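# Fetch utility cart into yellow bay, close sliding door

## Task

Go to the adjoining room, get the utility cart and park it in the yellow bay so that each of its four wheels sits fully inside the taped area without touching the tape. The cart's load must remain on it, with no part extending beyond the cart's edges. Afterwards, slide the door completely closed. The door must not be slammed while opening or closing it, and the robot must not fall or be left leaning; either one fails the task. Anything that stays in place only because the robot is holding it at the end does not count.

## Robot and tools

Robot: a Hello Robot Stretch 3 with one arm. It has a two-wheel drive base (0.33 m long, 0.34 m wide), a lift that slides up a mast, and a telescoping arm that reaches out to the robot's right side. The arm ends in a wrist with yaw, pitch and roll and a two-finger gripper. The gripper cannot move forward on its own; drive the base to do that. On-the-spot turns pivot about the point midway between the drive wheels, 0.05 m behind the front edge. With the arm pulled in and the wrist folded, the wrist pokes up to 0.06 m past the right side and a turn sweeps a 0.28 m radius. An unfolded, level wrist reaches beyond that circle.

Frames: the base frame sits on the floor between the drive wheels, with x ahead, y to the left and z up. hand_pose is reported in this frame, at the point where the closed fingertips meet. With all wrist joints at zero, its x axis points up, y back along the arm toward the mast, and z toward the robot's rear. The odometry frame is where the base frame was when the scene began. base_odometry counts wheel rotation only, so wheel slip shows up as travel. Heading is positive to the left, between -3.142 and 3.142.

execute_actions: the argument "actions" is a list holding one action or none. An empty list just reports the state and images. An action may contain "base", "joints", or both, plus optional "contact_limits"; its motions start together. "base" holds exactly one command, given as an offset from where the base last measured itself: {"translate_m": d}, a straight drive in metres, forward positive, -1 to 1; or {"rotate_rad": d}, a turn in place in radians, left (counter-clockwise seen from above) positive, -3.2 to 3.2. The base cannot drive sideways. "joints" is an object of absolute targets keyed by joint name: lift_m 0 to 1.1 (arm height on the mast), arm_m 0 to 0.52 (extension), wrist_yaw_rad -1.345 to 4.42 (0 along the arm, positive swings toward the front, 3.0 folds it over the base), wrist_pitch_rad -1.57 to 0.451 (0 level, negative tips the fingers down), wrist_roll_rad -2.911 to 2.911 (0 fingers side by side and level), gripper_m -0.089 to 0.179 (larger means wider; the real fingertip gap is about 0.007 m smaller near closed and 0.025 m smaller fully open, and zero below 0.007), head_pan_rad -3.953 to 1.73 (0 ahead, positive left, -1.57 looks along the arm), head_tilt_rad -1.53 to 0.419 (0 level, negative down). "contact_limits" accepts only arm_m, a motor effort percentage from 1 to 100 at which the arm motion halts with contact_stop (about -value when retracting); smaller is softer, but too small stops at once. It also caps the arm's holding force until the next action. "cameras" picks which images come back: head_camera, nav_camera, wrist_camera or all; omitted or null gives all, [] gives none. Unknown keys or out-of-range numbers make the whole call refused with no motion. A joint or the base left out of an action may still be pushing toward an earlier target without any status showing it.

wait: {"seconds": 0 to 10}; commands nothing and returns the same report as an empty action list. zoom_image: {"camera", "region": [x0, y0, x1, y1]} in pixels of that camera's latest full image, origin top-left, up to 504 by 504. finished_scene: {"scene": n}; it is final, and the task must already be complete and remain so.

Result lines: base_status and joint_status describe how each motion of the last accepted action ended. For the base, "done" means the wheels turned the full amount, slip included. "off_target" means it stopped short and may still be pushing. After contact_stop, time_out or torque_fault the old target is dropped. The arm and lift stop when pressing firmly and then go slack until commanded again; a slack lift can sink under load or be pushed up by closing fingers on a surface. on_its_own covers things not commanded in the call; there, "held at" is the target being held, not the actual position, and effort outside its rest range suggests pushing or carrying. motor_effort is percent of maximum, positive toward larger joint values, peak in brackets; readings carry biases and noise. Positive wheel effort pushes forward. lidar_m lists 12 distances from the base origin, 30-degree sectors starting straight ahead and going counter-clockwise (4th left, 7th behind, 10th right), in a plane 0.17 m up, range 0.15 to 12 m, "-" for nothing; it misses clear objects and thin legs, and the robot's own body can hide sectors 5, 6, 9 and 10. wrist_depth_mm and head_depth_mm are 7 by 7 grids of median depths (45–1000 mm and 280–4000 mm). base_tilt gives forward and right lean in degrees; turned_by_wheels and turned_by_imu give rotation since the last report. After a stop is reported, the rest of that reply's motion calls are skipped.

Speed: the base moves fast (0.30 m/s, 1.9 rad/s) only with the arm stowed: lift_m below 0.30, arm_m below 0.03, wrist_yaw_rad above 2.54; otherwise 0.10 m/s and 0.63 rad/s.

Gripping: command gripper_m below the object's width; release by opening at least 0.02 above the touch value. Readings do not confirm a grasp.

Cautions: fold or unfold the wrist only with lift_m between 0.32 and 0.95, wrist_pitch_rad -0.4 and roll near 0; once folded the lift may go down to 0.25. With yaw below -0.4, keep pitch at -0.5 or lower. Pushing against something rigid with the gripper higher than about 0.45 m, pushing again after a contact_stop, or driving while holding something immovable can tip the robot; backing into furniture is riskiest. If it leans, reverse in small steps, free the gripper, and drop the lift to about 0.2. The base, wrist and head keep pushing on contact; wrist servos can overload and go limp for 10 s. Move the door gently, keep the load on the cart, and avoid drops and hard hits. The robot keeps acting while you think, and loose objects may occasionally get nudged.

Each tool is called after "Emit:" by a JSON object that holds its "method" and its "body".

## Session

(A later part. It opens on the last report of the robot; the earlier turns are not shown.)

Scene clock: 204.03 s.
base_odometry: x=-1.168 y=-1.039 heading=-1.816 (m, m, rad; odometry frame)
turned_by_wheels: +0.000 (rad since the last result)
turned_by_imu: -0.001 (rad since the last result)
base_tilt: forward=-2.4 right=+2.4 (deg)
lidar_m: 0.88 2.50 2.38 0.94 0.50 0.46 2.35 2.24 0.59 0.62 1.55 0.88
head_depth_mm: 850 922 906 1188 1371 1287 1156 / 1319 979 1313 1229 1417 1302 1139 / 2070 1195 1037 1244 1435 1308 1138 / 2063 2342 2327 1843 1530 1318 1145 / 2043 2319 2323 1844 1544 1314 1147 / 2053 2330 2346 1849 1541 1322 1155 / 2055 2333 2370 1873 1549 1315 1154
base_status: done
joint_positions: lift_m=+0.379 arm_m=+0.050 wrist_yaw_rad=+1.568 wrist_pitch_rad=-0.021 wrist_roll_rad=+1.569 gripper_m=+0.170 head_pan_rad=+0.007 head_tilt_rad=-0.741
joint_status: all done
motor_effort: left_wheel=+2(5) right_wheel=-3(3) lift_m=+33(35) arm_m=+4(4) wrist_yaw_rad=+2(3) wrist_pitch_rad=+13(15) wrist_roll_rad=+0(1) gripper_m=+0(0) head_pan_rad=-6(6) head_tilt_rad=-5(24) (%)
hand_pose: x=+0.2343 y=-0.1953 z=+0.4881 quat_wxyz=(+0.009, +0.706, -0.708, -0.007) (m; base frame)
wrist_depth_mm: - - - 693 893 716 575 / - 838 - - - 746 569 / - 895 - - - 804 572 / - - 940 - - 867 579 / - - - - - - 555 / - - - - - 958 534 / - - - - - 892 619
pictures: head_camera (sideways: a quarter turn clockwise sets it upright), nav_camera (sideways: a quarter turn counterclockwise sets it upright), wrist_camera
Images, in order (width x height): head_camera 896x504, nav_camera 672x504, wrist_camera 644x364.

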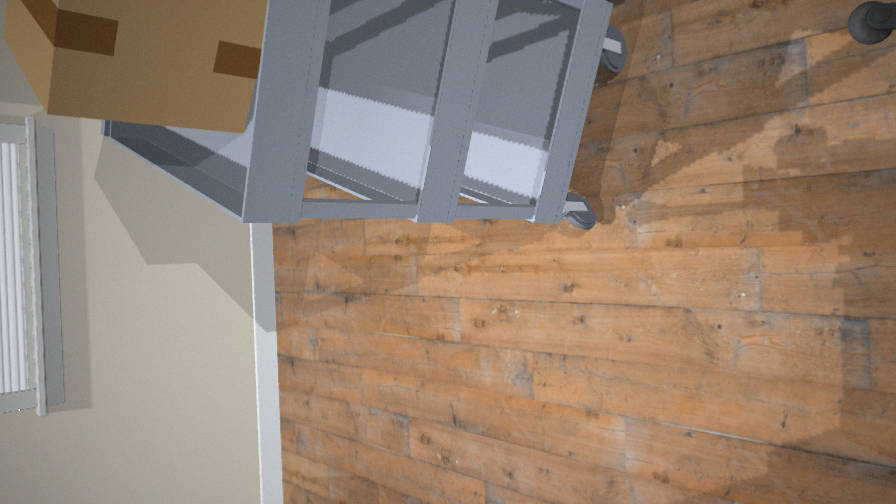

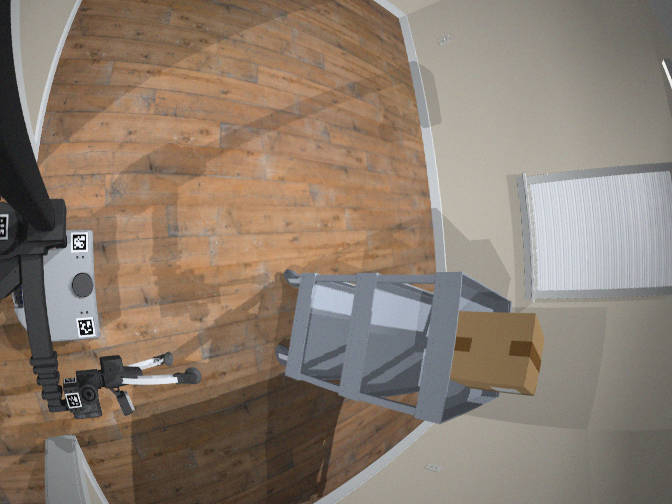

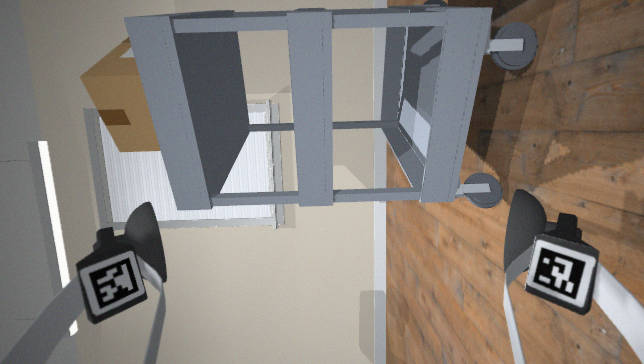

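Emit:
{"method": "execute_actions", "body": {"actions": [{"base":{"translate_m":0.35},"joints":{"lift_m":0.41,"head_tilt_rad":-0.9,"head_pan_rad":-0.3}}]}}

Scene clock: 218.20 s.
base_odometry: x=-1.253 y=-1.379 heading=-1.815 (m, m, rad; odometry frame)
turned_by_wheels: +0.000 (rad since the last result)
turned_by_imu: +0.000 (rad since the last result)
base_tilt: forward=-2.4 right=+2.4 (deg)
lidar_m: 0.55 2.13 2.40 2.28 0.82 0.69 2.69 0.80 0.77 1.49 0.62 0.55
head_depth_mm: 844 845 676 981 1305 1214 1114 / 576 669 734 1009 1225 1247 1100 / 593 688 739 1010 1232 1231 1100 / 607 708 743 1014 1232 1235 1103 / 1054 862 702 997 1324 1237 1107 / 1832 2081 1809 1606 1412 1244 1105 / 1768 2049 1910 1630 1409 1243 1115
base_status: done
joint_positions: lift_m=+0.409 arm_m=+0.050 wrist_yaw_rad=+1.568 wrist_pitch_rad=-0.021 wrist_roll_rad=+1.569 gripper_m=+0.170 head_pan_rad=-0.293 head_tilt_rad=-0.889
joint_status: all done
motor_effort: left_wheel=+1(5) right_wheel=-2(3) lift_m=+33(32) arm_m=+5(4) wrist_yaw_rad=+2(3) wrist_pitch_rad=+13(13) wrist_roll_rad=+0(0) gripper_m=+1(1) head_pan_rad=-4(29) head_tilt_rad=-7(23) (%)
hand_pose: x=+0.2343 y=-0.1953 z=+0.5183 quat_wxyz=(+0.008, +0.706, -0.708, -0.007) (m; base frame)
wrist_depth_mm: 361 482 - 364 - 637 373 / 385 474 - 391 - 646 402 / 425 472 979 430 - 638 435 / - 470 - 469 - 653 538 / - 543 - 512 - 620 528 / - - - - - - 544 / - - - - - 961 655
pictures: head_camera (sideways: a quarter turn clockwise sets it upright), nav_camera (sideways: a quarter turn counterclockwise sets it upright), wrist_camera
Images, in order (width x height): head_camera 896x504, nav_camera 672x504, wrist_camera 644x364.

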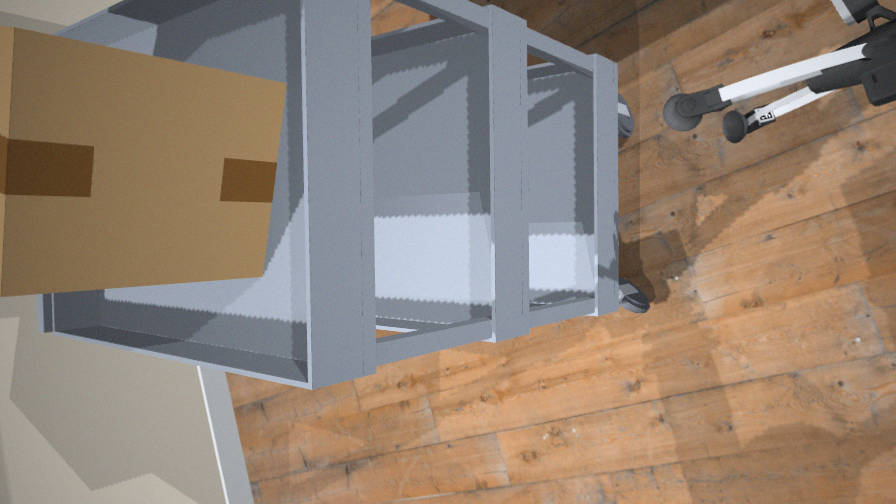

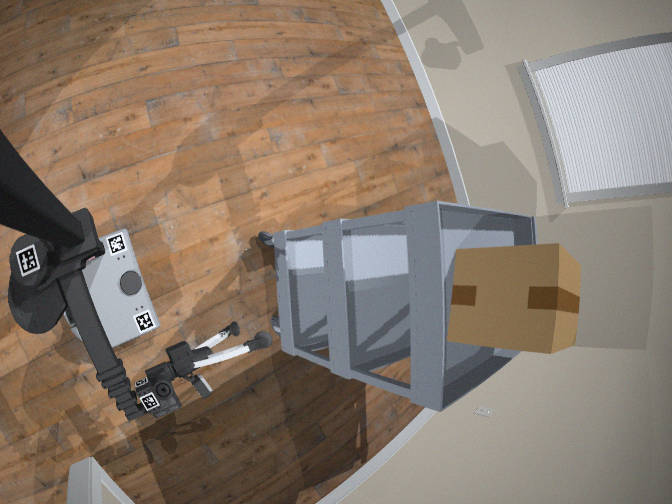

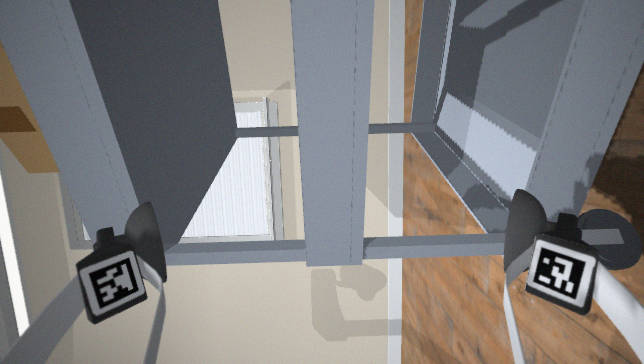

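Emit:
{"method": "execute_actions", "body": {"actions": [{"base":{"translate_m":0.2},"joints":{"lift_m":0.4,"head_tilt_rad":-1.1,"head_pan_rad":-0.4}}]}}

Scene clock: 234.67 s.
base_odometry: x=-1.301 y=-1.573 heading=-1.815 (m, m, rad; odometry frame)
turned_by_wheels: +0.000 (rad since the last result)
turned_by_imu: +0.000 (rad since the last result)
base_tilt: forward=-2.4 right=+2.4 (deg)
lidar_m: 0.36 1.93 2.41 2.29 1.11 0.86 2.89 0.91 1.02 1.49 0.40 0.36
head_depth_mm: 464 577 570 891 1235 1175 1078 / 470 571 594 896 1201 1156 1099 / 478 581 574 888 1233 1181 - / 484 591 568 892 1178 1181 - / 747 668 596 867 1252 1188 1119 / 779 681 615 1418 1295 1188 1097 / 1763 1763 1583 1430 1305 1197 1100
base_status: done
joint_positions: lift_m=+0.401 arm_m=+0.050 wrist_yaw_rad=+1.568 wrist_pitch_rad=-0.021 wrist_roll_rad=+1.569 gripper_m=+0.170 head_pan_rad=-0.393 head_tilt_rad=-1.086
joint_status: all done
motor_effort: left_wheel=+1(5) right_wheel=-3(3) lift_m=+7(30) arm_m=+4(4) wrist_yaw_rad=+2(2) wrist_pitch_rad=+13(13) wrist_roll_rad=+0(0) gripper_m=+0(0) head_pan_rad=-4(18) head_tilt_rad=-8(30) (%)
hand_pose: x=+0.2343 y=-0.1953 z=+0.5099 quat_wxyz=(+0.008, +0.706, -0.708, -0.007) (m; base frame)
wrist_depth_mm: 342 497 - 189 743 619 416 / 342 494 - 204 791 625 422 / 339 488 852 220 839 633 424 / 336 486 - 238 - 602 426 / 333 - - 262 - - 412 / 317 - - 290 - 998 374 / 331 335 337 324 337 338 558
pictures: head_camera (sideways: a quarter turn clockwise sets it upright), nav_camera (sideways: a quarter turn counterclockwise sets it upright), wrist_camera
Images, in order (width x height): head_camera 896x504, nav_camera 672x504, wrist_camera 644x364.

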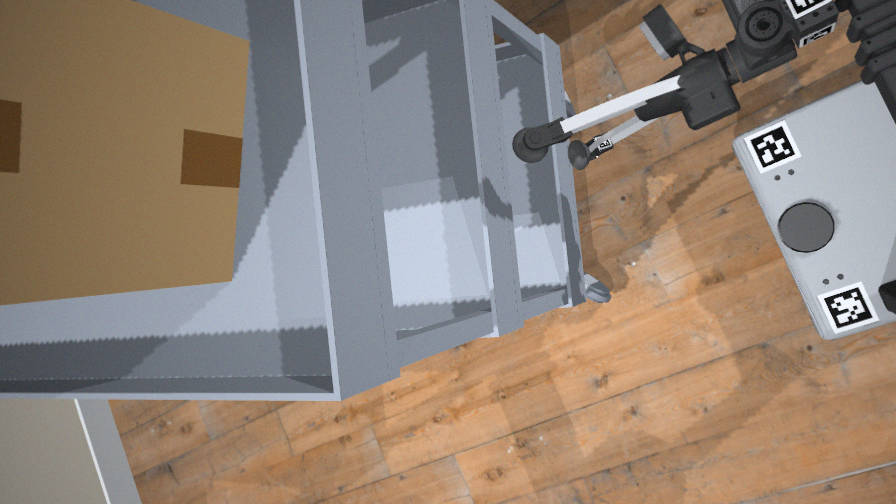

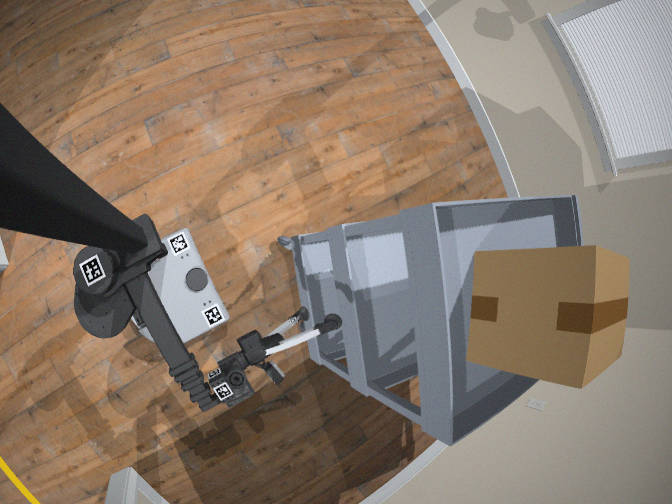

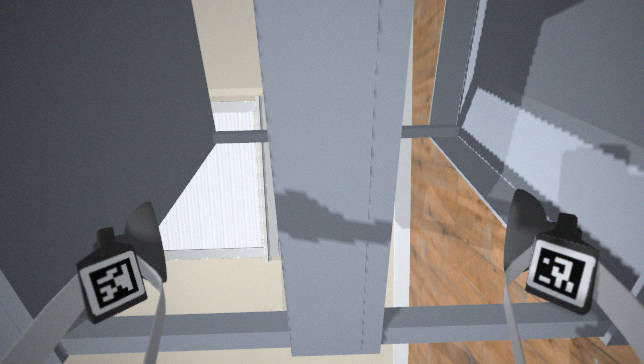

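Emit:
{"method": "execute_actions", "body": {"actions": [{"base":{"translate_m":0.095}}]}}

Scene clock: 244.43 s.
base_odometry: x=-1.324 y=-1.665 heading=-1.815 (m, m, rad; odometry frame)
turned_by_wheels: +0.000 (rad since the last result)
turned_by_imu: +0.000 (rad since the last result)
base_tilt: forward=-2.4 right=+2.4 (deg)
lidar_m: 0.27 1.83 2.41 2.29 1.25 0.94 2.99 0.99 1.15 1.48 0.30 0.26
head_depth_mm: 382 463 564 549 1038 1181 1078 / 388 471 568 552 948 1159 1104 / 394 479 572 546 841 1182 - / 422 642 583 548 842 1178 - / 759 667 586 533 1274 1185 1110 / 1698 1742 1579 1413 1292 1190 1094 / 1659 1751 1591 1432 1305 1191 1098
base_status: done
joint_positions: lift_m=+0.401 arm_m=+0.050 wrist_yaw_rad=+1.568 wrist_pitch_rad=-0.021 wrist_roll_rad=+1.569 gripper_m=+0.170 head_pan_rad=-0.393 head_tilt_rad=-1.087
joint_status: not commanded
motor_effort: left_wheel=+2(5) right_wheel=-2(3) lift_m=+8(7) arm_m=+4(4) wrist_yaw_rad=+2(2) wrist_pitch_rad=+13(13) wrist_roll_rad=+0(0) gripper_m=+0(0) head_pan_rad=-6(5) head_tilt_rad=-8(8) (%)
hand_pose: x=+0.2343 y=-0.1953 z=+0.5099 quat_wxyz=(+0.008, +0.706, -0.708, -0.007) (m; base frame)
wrist_depth_mm: 342 499 108 107 108 546 417 / 340 495 118 115 116 594 420 / 338 486 128 125 125 634 424 / 337 484 - 135 136 593 426 / 335 - - 148 149 - 407 / 318 - - 163 168 993 378 / - - - 182 191 927 651
pictures: head_camera (sideways: a quarter turn clockwise sets it upright), nav_camera (sideways: a quarter turn counterclockwise sets it upright), wrist_camera
Images, in order (width x height): head_camera 896x504, nav_camera 672x504, wrist_camera 644x364.

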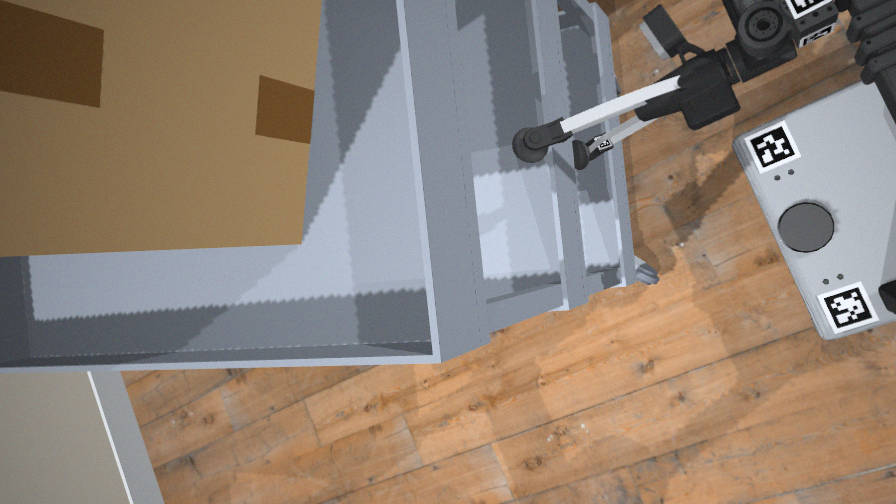

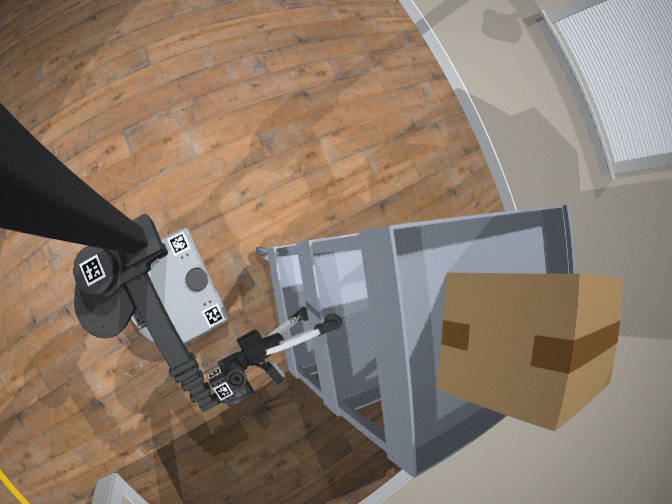

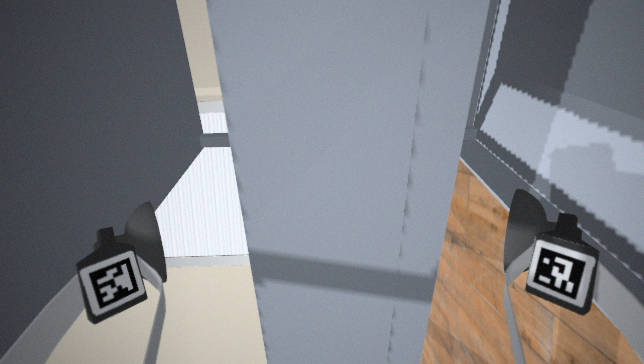

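Emit:
{"method": "execute_actions", "body": {"actions": [{"base":{"translate_m":0.025}}], "cameras": []}}

Emit:
{"method": "execute_actions", "body": {"actions": [{"joints":{"gripper_m":0.06}}]}}

Scene clock: 248.13 s.
base_odometry: x=-1.330 y=-1.689 heading=-1.815 (m, m, rad; odometry frame)
turned_by_wheels: +0.000 (rad since the last result)
turned_by_imu: +0.000 (rad since the last result)
base_tilt: forward=-2.3 right=+2.3 (deg)
lidar_m: 0.24 1.81 2.39 2.29 1.29 0.97 3.01 1.01 1.18 0.46 0.27 0.24
head_depth_mm: 360 437 553 536 833 1183 1082 / 366 445 560 537 831 1153 1104 / 372 453 563 539 831 1185 - / 725 652 583 533 828 1174 - / 751 655 584 513 1264 1181 1111 / 1717 1760 1581 1423 1300 1190 1100 / 1636 1775 1576 1431 1293 1191 1104
base_status: done
joint_positions: lift_m=+0.401 arm_m=+0.050 wrist_yaw_rad=+1.568 wrist_pitch_rad=-0.021 wrist_roll_rad=+1.569 gripper_m=+0.170 head_pan_rad=-0.393 head_tilt_rad=-1.087
joint_status: not commanded
motor_effort: left_wheel=+2(5) right_wheel=-2(3) lift_m=+7(7) arm_m=+5(5) wrist_yaw_rad=+2(2) wrist_pitch_rad=+13(13) wrist_roll_rad=+0(0) gripper_m=-1(0) head_pan_rad=-4(4) head_tilt_rad=-7(8) (%)
hand_pose: x=+0.2343 y=-0.1953 z=+0.5099 quat_wxyz=(+0.008, +0.706, -0.708, -0.007) (m; base frame)
wrist_depth_mm: 343 497 85 86 86 87 419 / 342 492 92 92 92 96 419 / 337 489 100 99 100 522 425 / 336 482 109 108 108 524 427 / 331 - 122 118 119 - 407 / 317 - - 130 131 994 374 / - - - 145 147 932 646
pictures: none
No camera images: the call's "cameras" was empty. Leave "cameras" out to get every camera's image.

Scene clock: 249.77 s.
base_odometry: x=-1.330 y=-1.689 heading=-1.815 (m, m, rad; odometry frame)
turned_by_wheels: +0.000 (rad since the last result)
turned_by_imu: +0.000 (rad since the last result)
base_tilt: forward=-2.4 right=+2.4 (deg)
lidar_m: 0.24 1.81 2.40 2.29 1.29 0.97 3.01 1.01 1.18 0.46 0.28 0.24
head_depth_mm: 362 438 553 541 833 1175 1082 / 368 446 560 536 838 1157 1104 / 374 455 563 537 842 1175 - / 729 650 583 534 832 1181 - / 752 656 585 514 1272 1179 1115 / 1736 1763 1565 1419 1293 1186 1098 / 1634 1772 1588 1433 1296 1194 1105
base_status: not commanded
joint_positions: lift_m=+0.401 arm_m=+0.050 wrist_yaw_rad=+1.572 wrist_pitch_rad=-0.040 wrist_roll_rad=+1.571 gripper_m=+0.061 head_pan_rad=-0.393 head_tilt_rad=-1.087
joint_status: all done
motor_effort: left_wheel=+1(2) right_wheel=+5(6) lift_m=+9(9) arm_m=+4(4) wrist_yaw_rad=-3(3) wrist_pitch_rad=+24(26) wrist_roll_rad=-1(1) gripper_m=-30(100) head_pan_rad=-5(4) head_tilt_rad=-8(8) (%)
hand_pose: x=+0.2337 y=-0.1942 z=+0.5049 quat_wxyz=(+0.014, +0.708, -0.706, -0.014) (m; base frame)
wrist_depth_mm: 348 484 87 87 88 496 406 / 345 522 93 94 95 500 407 / 352 512 100 102 103 539 409 / 349 504 109 111 112 534 413 / 345 - 120 121 123 474 401 / 345 - 134 133 136 903 368 / - - - 149 154 895 552
pictures: head_camera (sideways: a quarter turn clockwise sets it upright), nav_camera (sideways: a quarter turn counterclockwise sets it upright), wrist_camera
Images, in order (width x height): head_camera 896x504, nav_camera 672x504, wrist_camera 644x364.

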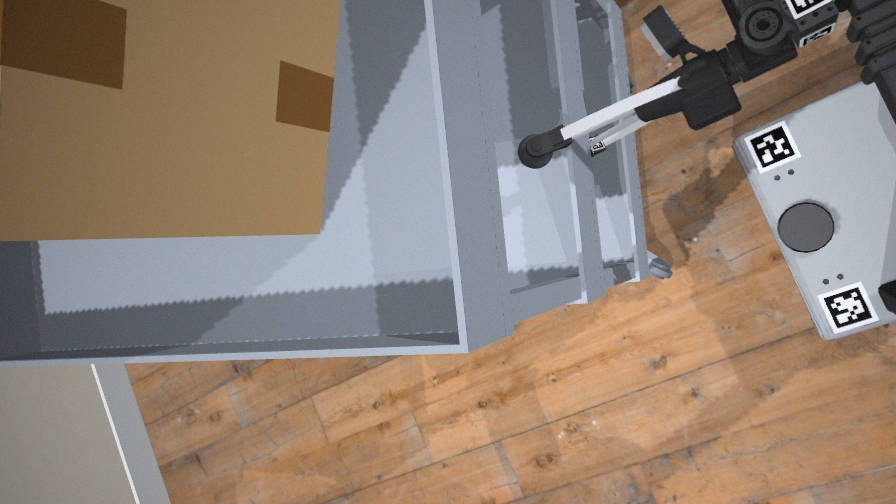

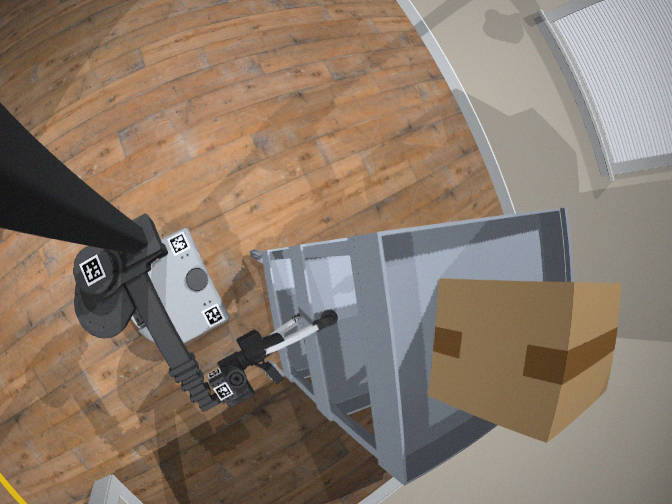

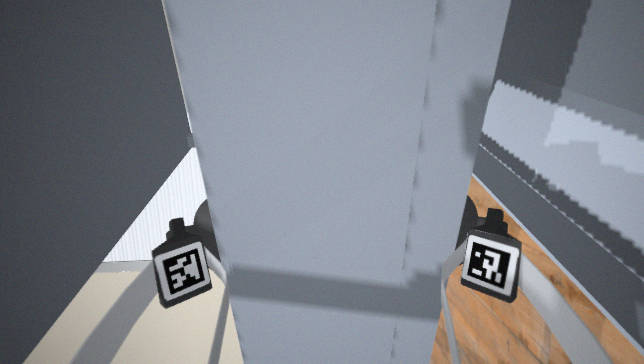

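Emit:
{"method": "execute_actions", "body": {"actions": [{"base":{"translate_m":-0.25},"joints":{"head_tilt_rad":-0.9}}]}}

Scene clock: 254.87 s.
base_odometry: x=-1.270 y=-1.447 heading=-1.815 (m, m, rad; odometry frame)
turned_by_wheels: +0.000 (rad since the last result)
turned_by_imu: +0.002 (rad since the last result)
base_tilt: forward=-2.3 right=+2.4 (deg)
lidar_m: 0.20 2.07 2.40 2.28 0.92 0.75 2.76 0.81 0.83 1.49 0.29 0.20
head_depth_mm: 460 411 504 588 751 1158 1124 / 465 402 484 580 534 1020 1090 / 468 396 465 569 528 791 1080 / 472 392 449 571 529 585 1067 / 495 524 686 611 543 1196 1103 / 1793 813 720 641 1375 1234 1108 / 1724 794 1759 1604 1408 1240 1107
base_status: done
joint_positions: lift_m=+0.401 arm_m=+0.050 wrist_yaw_rad=+1.484 wrist_pitch_rad=-0.048 wrist_roll_rad=+1.576 gripper_m=+0.068 head_pan_rad=-0.393 head_tilt_rad=-0.901
joint_status: all done
on_its_own: wrist_yaw_rad is held at +1.503, not at your +1.570, by its stall guard, which is not easing now; gripper_m is held at +0.067, not at your +0.060, by its stall guard, which is not easing now; wrist_yaw_rad is at rest, and its effort (+24) is outside its rest range (-12 to +12)
motor_effort: left_wheel=+0(4) right_wheel=-6(29) lift_m=+12(12) arm_m=-2(4) wrist_yaw_rad=+24(64) wrist_pitch_rad=+29(29) wrist_roll_rad=-2(3) gripper_m=-22(26) head_pan_rad=-5(4) head_tilt_rad=+0(23) (%)
hand_pose: x=+0.2325 y=-0.2171 z=+0.5027 quat_wxyz=(+0.015, +0.676, -0.737, -0.019) (m; base frame)
wrist_depth_mm: 356 - 140 141 142 548 400 / 352 530 141 141 143 587 401 / 348 520 141 142 144 591 403 / 344 510 142 143 145 604 409 / 350 508 142 144 145 536 410 / 347 462 143 144 146 542 417 / 345 - - 145 146 895 381
pictures: head_camera (sideways: a quarter turn clockwise sets it upright), nav_camera (sideways: a quarter turn counterclockwise sets it upright), wrist_camera
Images, in order (width x height): head_camera 896x504, nav_camera 672x504, wrist_camera 644x364.

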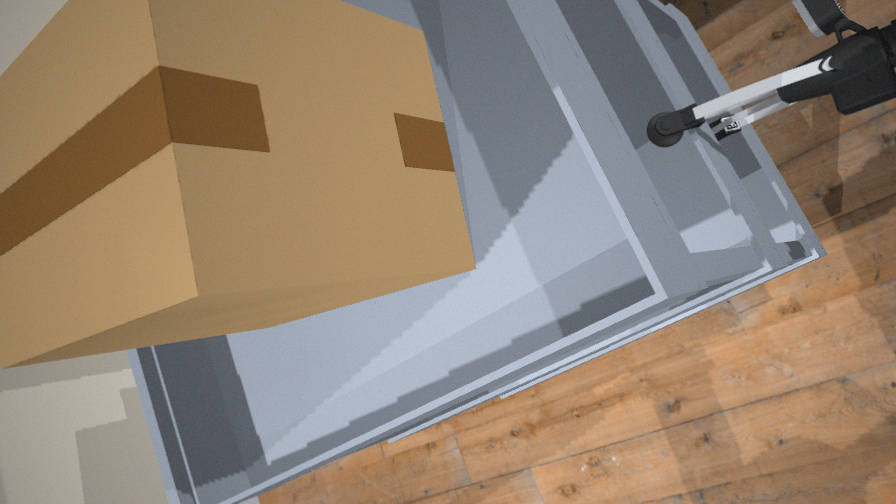

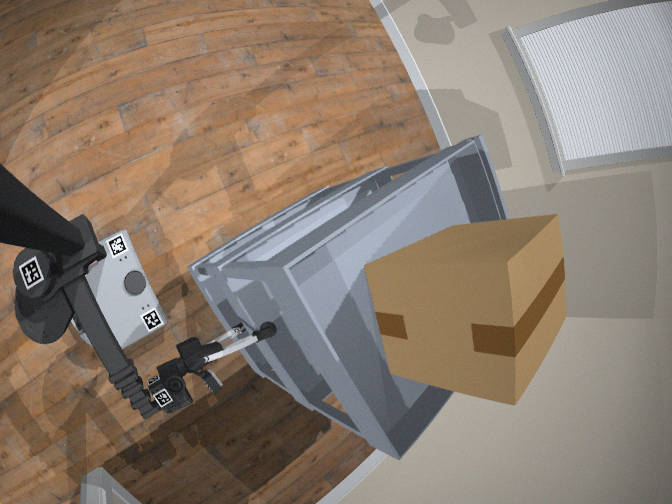

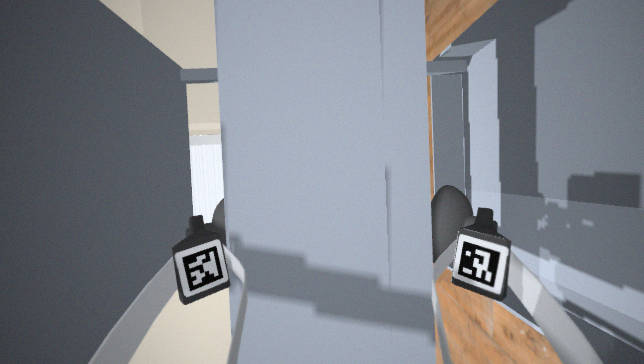

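Emit:
{"method": "execute_actions", "body": {"actions": [{"base":{"translate_m":-0.25},"joints":{"head_tilt_rad":-1.0,"head_pan_rad":-0.2}}]}}

Scene clock: 263.60 s.
base_odometry: x=-1.210 y=-1.204 heading=-1.815 (m, m, rad; odometry frame)
turned_by_wheels: +0.000 (rad since the last result)
turned_by_imu: +0.002 (rad since the last result)
base_tilt: forward=-2.4 right=+2.4 (deg)
lidar_m: 0.16 0.58 2.39 1.71 0.55 0.57 2.51 2.22 0.65 1.25 0.29 0.15
head_depth_mm: 377 389 504 560 525 1185 - / 378 367 465 555 502 1142 1088 / 382 345 431 547 504 581 1104 / 384 353 443 550 515 795 1107 / 410 499 629 571 831 1181 1091 / 747 744 653 607 1318 1206 1101 / 1953 721 686 1484 1349 1212 1104
base_status: done
joint_positions: lift_m=+0.401 arm_m=+0.050 wrist_yaw_rad=+1.494 wrist_pitch_rad=-0.046 wrist_roll_rad=+1.578 gripper_m=+0.068 head_pan_rad=-0.207 head_tilt_rad=-0.988
joint_status: all done
on_its_own: wrist_yaw_rad is held at +1.503, not at your +1.570, by its stall guard, which is not easing now; gripper_m is held at +0.067, not at your +0.060, by its stall guard, which is not easing now
motor_effort: left_wheel=+1(3) right_wheel=-7(18) lift_m=+12(12) arm_m=-2(2) wrist_yaw_rad=+12(31) wrist_pitch_rad=+28(29) wrist_roll_rad=-4(3) gripper_m=-22(22) head_pan_rad=+4(27) head_tilt_rad=-7(21) (%)
hand_pose: x=+0.2327 y=-0.2148 z=+0.5031 quat_wxyz=(+0.013, +0.679, -0.734, -0.020) (m; base frame)
wrist_depth_mm: 361 - - 180 - 831 382 / 350 - - 169 - 526 403 / 346 524 - 160 164 596 406 / 344 516 155 152 155 608 410 / 349 505 145 145 145 539 410 / 346 464 139 138 139 624 416 / 344 558 134 132 133 631 401
pictures: head_camera (sideways: a quarter turn clockwise sets it upright), nav_camera (sideways: a quarter turn counterclockwise sets it upright), wrist_camera
Images, in order (width x height): head_camera 896x504, nav_camera 672x504, wrist_camera 644x364.

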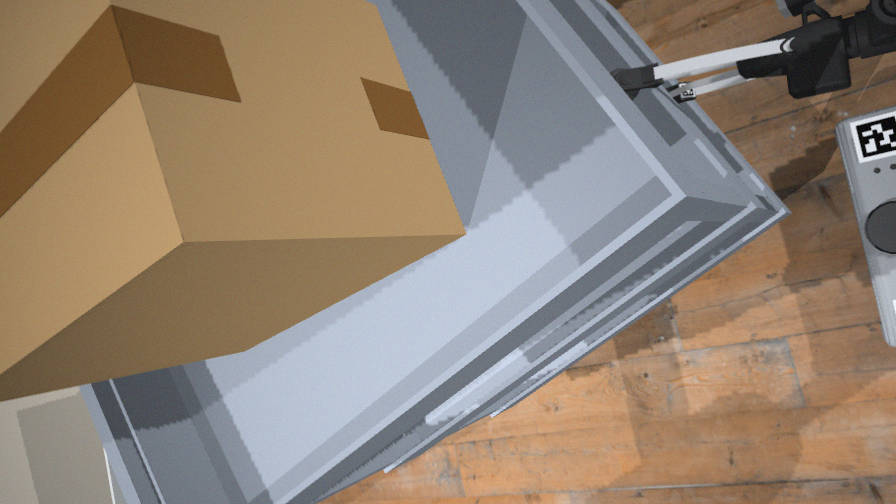

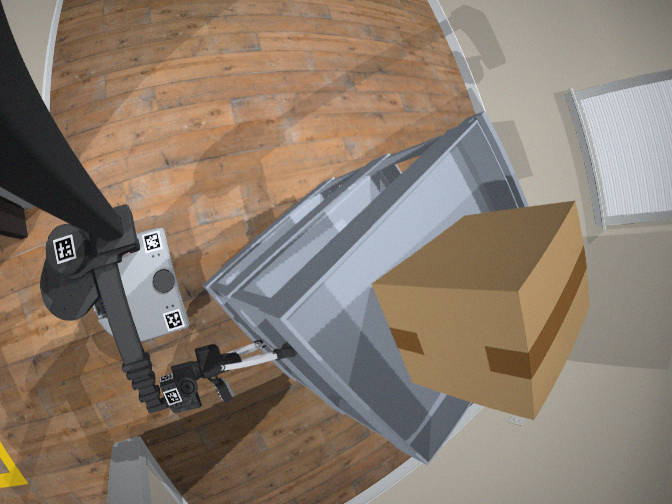

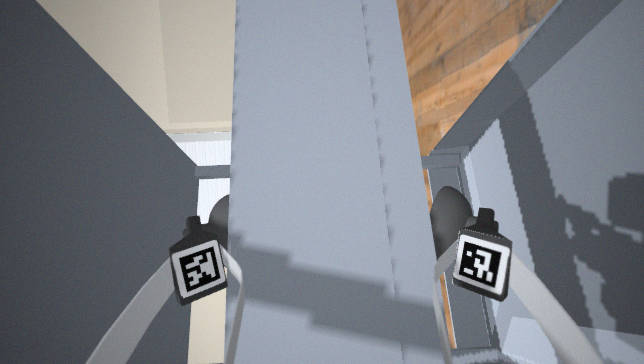

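Emit:
{"method": "execute_actions", "body": {"actions": [{"joints":{"head_tilt_rad":-1.2,"head_pan_rad":0.15}}]}}

Scene clock: 288.27 s.
base_odometry: x=-1.210 y=-1.204 heading=-1.815 (m, m, rad; odometry frame)
turned_by_wheels: +0.000 (rad since the last result)
turned_by_imu: +0.000 (rad since the last result)
base_tilt: forward=-2.4 right=+2.4 (deg)
lidar_m: 0.16 0.58 2.38 1.71 0.55 0.57 2.51 2.23 0.66 1.25 0.29 0.15
head_depth_mm: 344 388 504 500 712 1172 - / 492 525 530 502 619 1170 1096 / 649 591 546 512 801 1190 - / 654 595 884 1211 1252 1191 - / 670 1548 1456 1357 1255 1196 - / 1757 1605 1470 1360 1261 1185 - / 1765 1609 1471 1359 1269 1179 1136
base_status: not commanded
joint_positions: lift_m=+0.401 arm_m=+0.050 wrist_yaw_rad=+1.494 wrist_pitch_rad=-0.046 wrist_roll_rad=+1.578 gripper_m=+0.068 head_pan_rad=+0.143 head_tilt_rad=-1.185
joint_status: all done
on_its_own: wrist_yaw_rad is held at +1.503, not at your +1.570, by its stall guard, which is not easing now; gripper_m is held at +0.067, not at your +0.060, by its stall guard, which is not easing now
motor_effort: left_wheel=+1(1) right_wheel=-6(6) lift_m=+12(12) arm_m=-2(2) wrist_yaw_rad=+12(13) wrist_pitch_rad=+28(28) wrist_roll_rad=-4(3) gripper_m=-22(22) head_pan_rad=+4(32) head_tilt_rad=-9(29) (%)
hand_pose: x=+0.2327 y=-0.2148 z=+0.5031 quat_wxyz=(+0.013, +0.679, -0.734, -0.020) (m; base frame)
wrist_depth_mm: 361 - - 180 - 828 381 / 353 - - 169 - 522 402 / 348 523 - 160 165 592 405 / 346 514 155 152 154 601 409 / 349 504 145 145 145 540 413 / 345 462 139 138 139 623 416 / 344 552 134 132 132 635 399
pictures: head_camera (sideways: a quarter turn clockwise sets it upright), nav_camera (sideways: a quarter turn counterclockwise sets it upright), wrist_camera
Images, in order (width x height): head_camera 896x504, nav_camera 672x504, wrist_camera 644x364.

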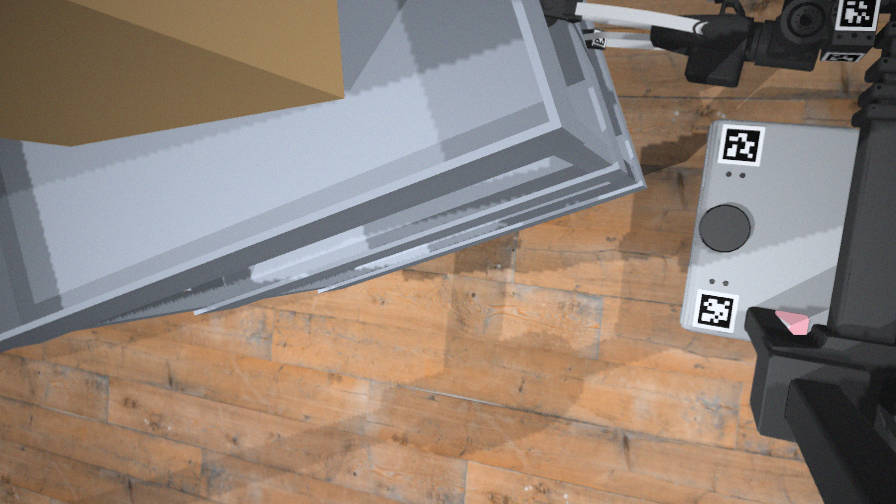

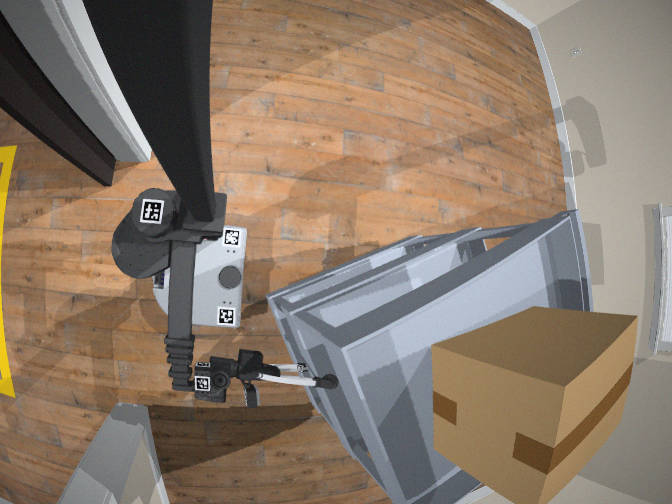

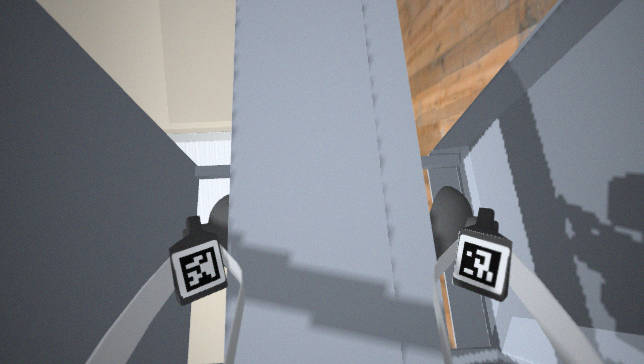

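Emit:
{"method": "execute_actions", "body": {"actions": [{"base":{"translate_m":-0.15},"joints":{"head_tilt_rad":-1.1,"head_pan_rad":0.0,"gripper_m":0.04,"wrist_yaw_rad":1.57}}]}}

Scene clock: 338.30 s.
base_odometry: x=-1.173 y=-1.059 heading=-1.815 (m, m, rad; odometry frame)
turned_by_wheels: +0.000 (rad since the last result)
turned_by_imu: +0.001 (rad since the last result)
base_tilt: forward=-2.4 right=+2.4 (deg)
lidar_m: 0.15 0.33 2.38 1.02 0.50 0.47 2.36 2.24 0.59 0.74 0.34 0.15
head_depth_mm: 317 377 498 523 805 1178 1084 / 314 364 477 524 493 1165 1086 / 315 361 464 527 487 1137 - / 423 543 576 529 709 1156 - / 708 660 588 839 1268 1184 - / 694 661 956 1405 1288 1184 1111 / 676 1686 1566 1414 1294 1186 1107
base_status: done
joint_positions: lift_m=+0.401 arm_m=+0.050 wrist_yaw_rad=+1.659 wrist_pitch_rad=-0.046 wrist_roll_rad=+1.574 gripper_m=+0.052 head_pan_rad=+0.007 head_tilt_rad=-1.100
joint_status: wrist_yaw_rad off_target (ended at +1.659, target +1.570); gripper_m off_target (ended at +0.052, target +0.040); the others done
on_its_own: wrist_yaw_rad is held at +1.650, not at your +1.570, by its stall guard, which is not easing now; gripper_m is held at +0.051, not at your +0.040, by its stall guard, which is still easing
motor_effort: left_wheel=+2(7) right_wheel=-6(18) lift_m=+12(12) arm_m=+3(4) wrist_yaw_rad=-12(82) wrist_pitch_rad=+28(28) wrist_roll_rad=-2(4) gripper_m=-30(100) head_pan_rad=-4(20) head_tilt_rad=+0(13) (%)
hand_pose: x=+0.2325 y=-0.1722 z=+0.5032 quat_wxyz=(+0.016, +0.737, -0.675, -0.017) (m; base frame)
wrist_depth_mm: 352 - 163 163 - 830 395 / 349 573 158 157 160 551 405 / 347 524 154 153 155 608 404 / 342 510 150 149 150 604 410 / 349 501 144 144 145 537 412 / 345 464 140 141 142 621 417 / 345 534 137 137 138 583 398
pictures: head_camera (sideways: a quarter turn clockwise sets it upright), nav_camera (sideways: a quarter turn counterclockwise sets it upright), wrist_camera
Images, in order (width x height): head_camera 896x504, nav_camera 672x504, wrist_camera 644x364.

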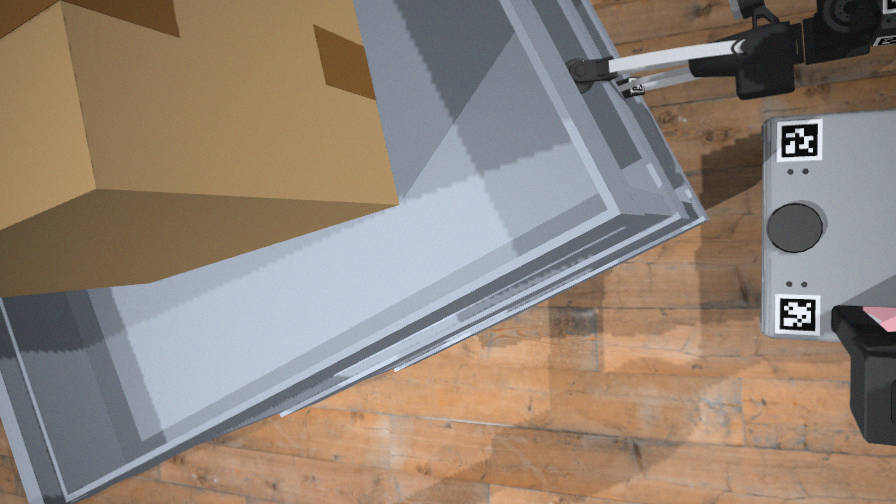

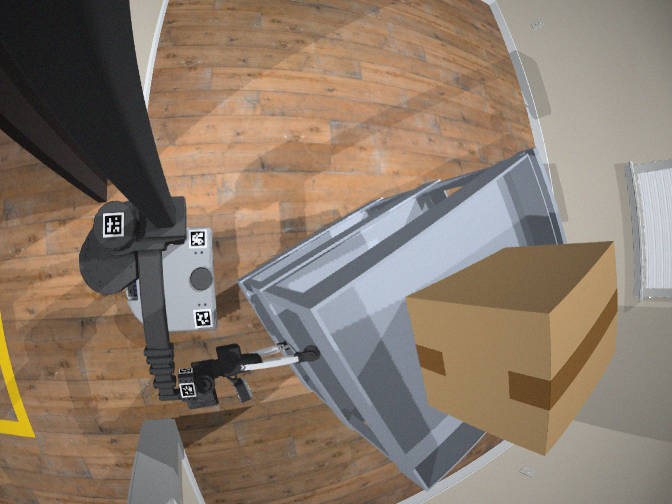

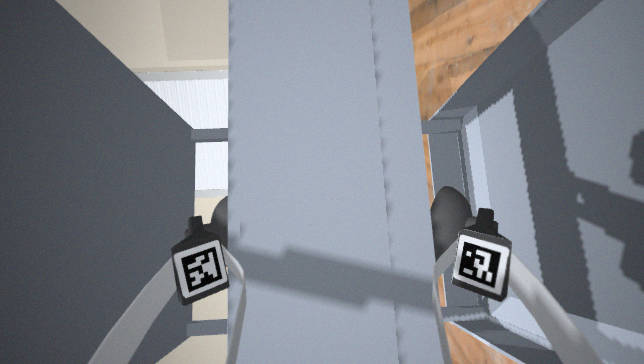

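Emit:
{"method": "execute_actions", "body": {"actions": [{"joints":{"gripper_m":0.17,"wrist_yaw_rad":1.57}}], "cameras": []}}

Emit:
{"method": "execute_actions", "body": {"actions": [{"base":{"translate_m":0.06},"joints":{"arm_m":0.17,"head_pan_rad":-0.4,"head_tilt_rad":-1.0}}]}}

Scene clock: 357.30 s.
base_odometry: x=-1.173 y=-1.059 heading=-1.815 (m, m, rad; odometry frame)
turned_by_wheels: +0.000 (rad since the last result)
turned_by_imu: +0.000 (rad since the last result)
base_tilt: forward=-2.3 right=+2.4 (deg)
lidar_m: 0.15 0.33 2.38 1.02 0.50 0.47 2.36 2.23 0.60 0.74 0.34 0.15
head_depth_mm: 317 378 499 523 773 1174 1085 / 313 364 477 526 498 1166 1088 / 315 361 464 528 487 1134 - / 423 542 576 531 713 1163 - / 707 655 588 850 1262 1181 - / 693 663 953 1404 1288 1186 1109 / 677 1687 1566 1415 1289 1194 1106
base_status: not commanded
joint_positions: lift_m=+0.401 arm_m=+0.050 wrist_yaw_rad=+1.572 wrist_pitch_rad=-0.022 wrist_roll_rad=+1.569 gripper_m=+0.170 head_pan_rad=+0.007 head_tilt_rad=-1.100
joint_status: all done
motor_effort: left_wheel=+1(6) right_wheel=-2(14) lift_m=+12(12) arm_m=+2(4) wrist_yaw_rad=-2(84) wrist_pitch_rad=+13(43) wrist_roll_rad=+0(5) gripper_m=+1(99) head_pan_rad=-4(5) head_tilt_rad=+0(0) (%)
hand_pose: x=+0.2343 y=-0.1944 z=+0.5093 quat_wxyz=(+0.009, +0.707, -0.707, -0.007) (m; base frame)
wrist_depth_mm: 343 - - 184 187 881 379 / 341 - - 175 178 834 418 / 339 490 - 167 168 608 422 / 338 483 766 159 161 636 423 / 337 562 746 153 153 739 407 / 318 581 - 147 147 693 391 / 346 471 678 141 141 653 456
pictures: none
No camera images: the call's "cameras" was empty. Leave "cameras" out to get every camera's image.

Scene clock: 359.43 s.
base_odometry: x=-1.188 y=-1.117 heading=-1.815 (m, m, rad; odometry frame)
turned_by_wheels: +0.000 (rad since the last result)
turned_by_imu: +0.000 (rad since the last result)
base_tilt: forward=-2.4 right=+2.4 (deg)
lidar_m: 0.15 0.20 2.39 1.30 0.50 0.52 2.42 2.23 0.62 0.95 0.17 0.15
head_depth_mm: 2018 1863 608 557 1270 1172 1080 / 371 368 484 557 508 1167 1093 / 372 336 416 535 501 466 1102 / 374 322 368 480 503 454 988 / 377 318 332 420 504 464 1100 / 380 319 307 532 507 1167 1097 / 384 329 476 572 526 1210 1098
base_status: done
joint_positions: lift_m=+0.401 arm_m=+0.170 wrist_yaw_rad=+1.571 wrist_pitch_rad=-0.021 wrist_roll_rad=+1.569 gripper_m=+0.170 head_pan_rad=-0.393 head_tilt_rad=-1.001
joint_status: all done
motor_effort: left_wheel=+1(5) right_wheel=-2(2) lift_m=+12(12) arm_m=+4(4) wrist_yaw_rad=-1(3) wrist_pitch_rad=+13(13) wrist_roll_rad=+0(0) gripper_m=+0(1) head_pan_rad=-5(35) head_tilt_rad=+0(12) (%)
hand_pose: x=+0.2343 y=-0.3146 z=+0.5094 quat_wxyz=(+0.009, +0.707, -0.707, -0.007) (m; base frame)
wrist_depth_mm: - - - - - 823 569 / 186 186 184 177 180 187 187 / - - - 169 170 893 524 / 339 - - 162 163 668 421 / 334 560 740 155 156 750 408 / 317 575 - 148 149 697 393 / 348 474 - 143 143 661 451
pictures: head_camera (sideways: a quarter turn clockwise sets it upright), nav_camera (sideways: a quarter turn counterclockwise sets it upright), wrist_camera
Images, in order (width x height): head_camera 896x504, nav_camera 672x504, wrist_camera 644x364.

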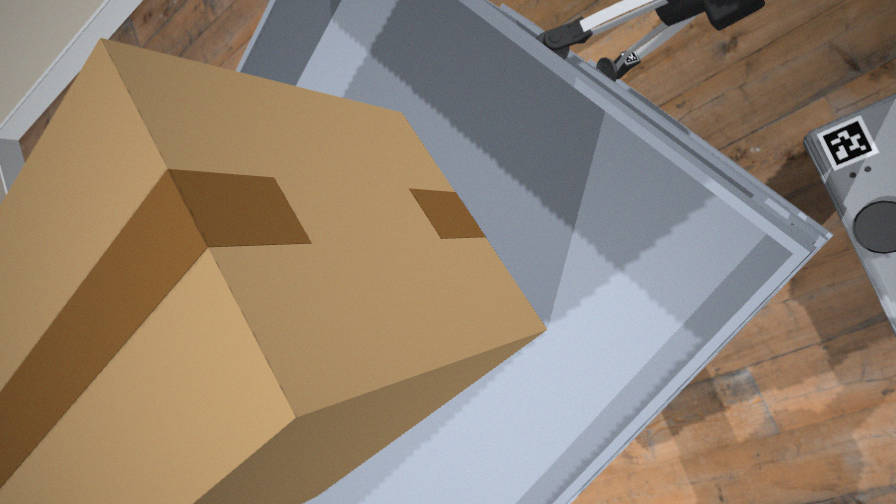

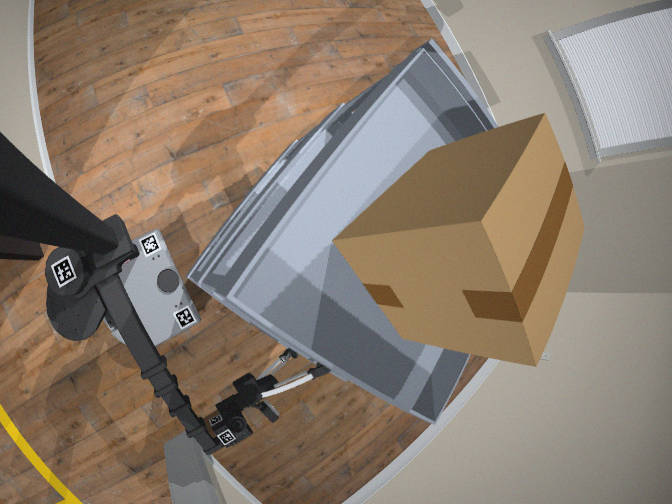

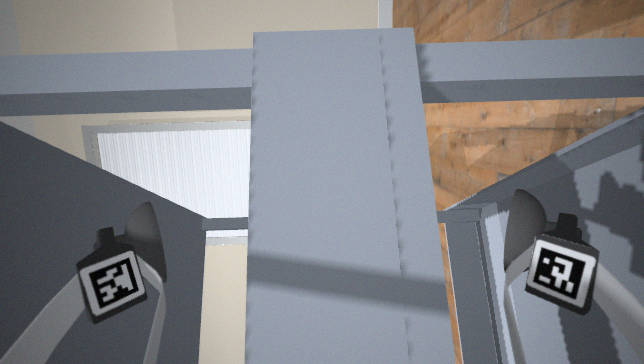

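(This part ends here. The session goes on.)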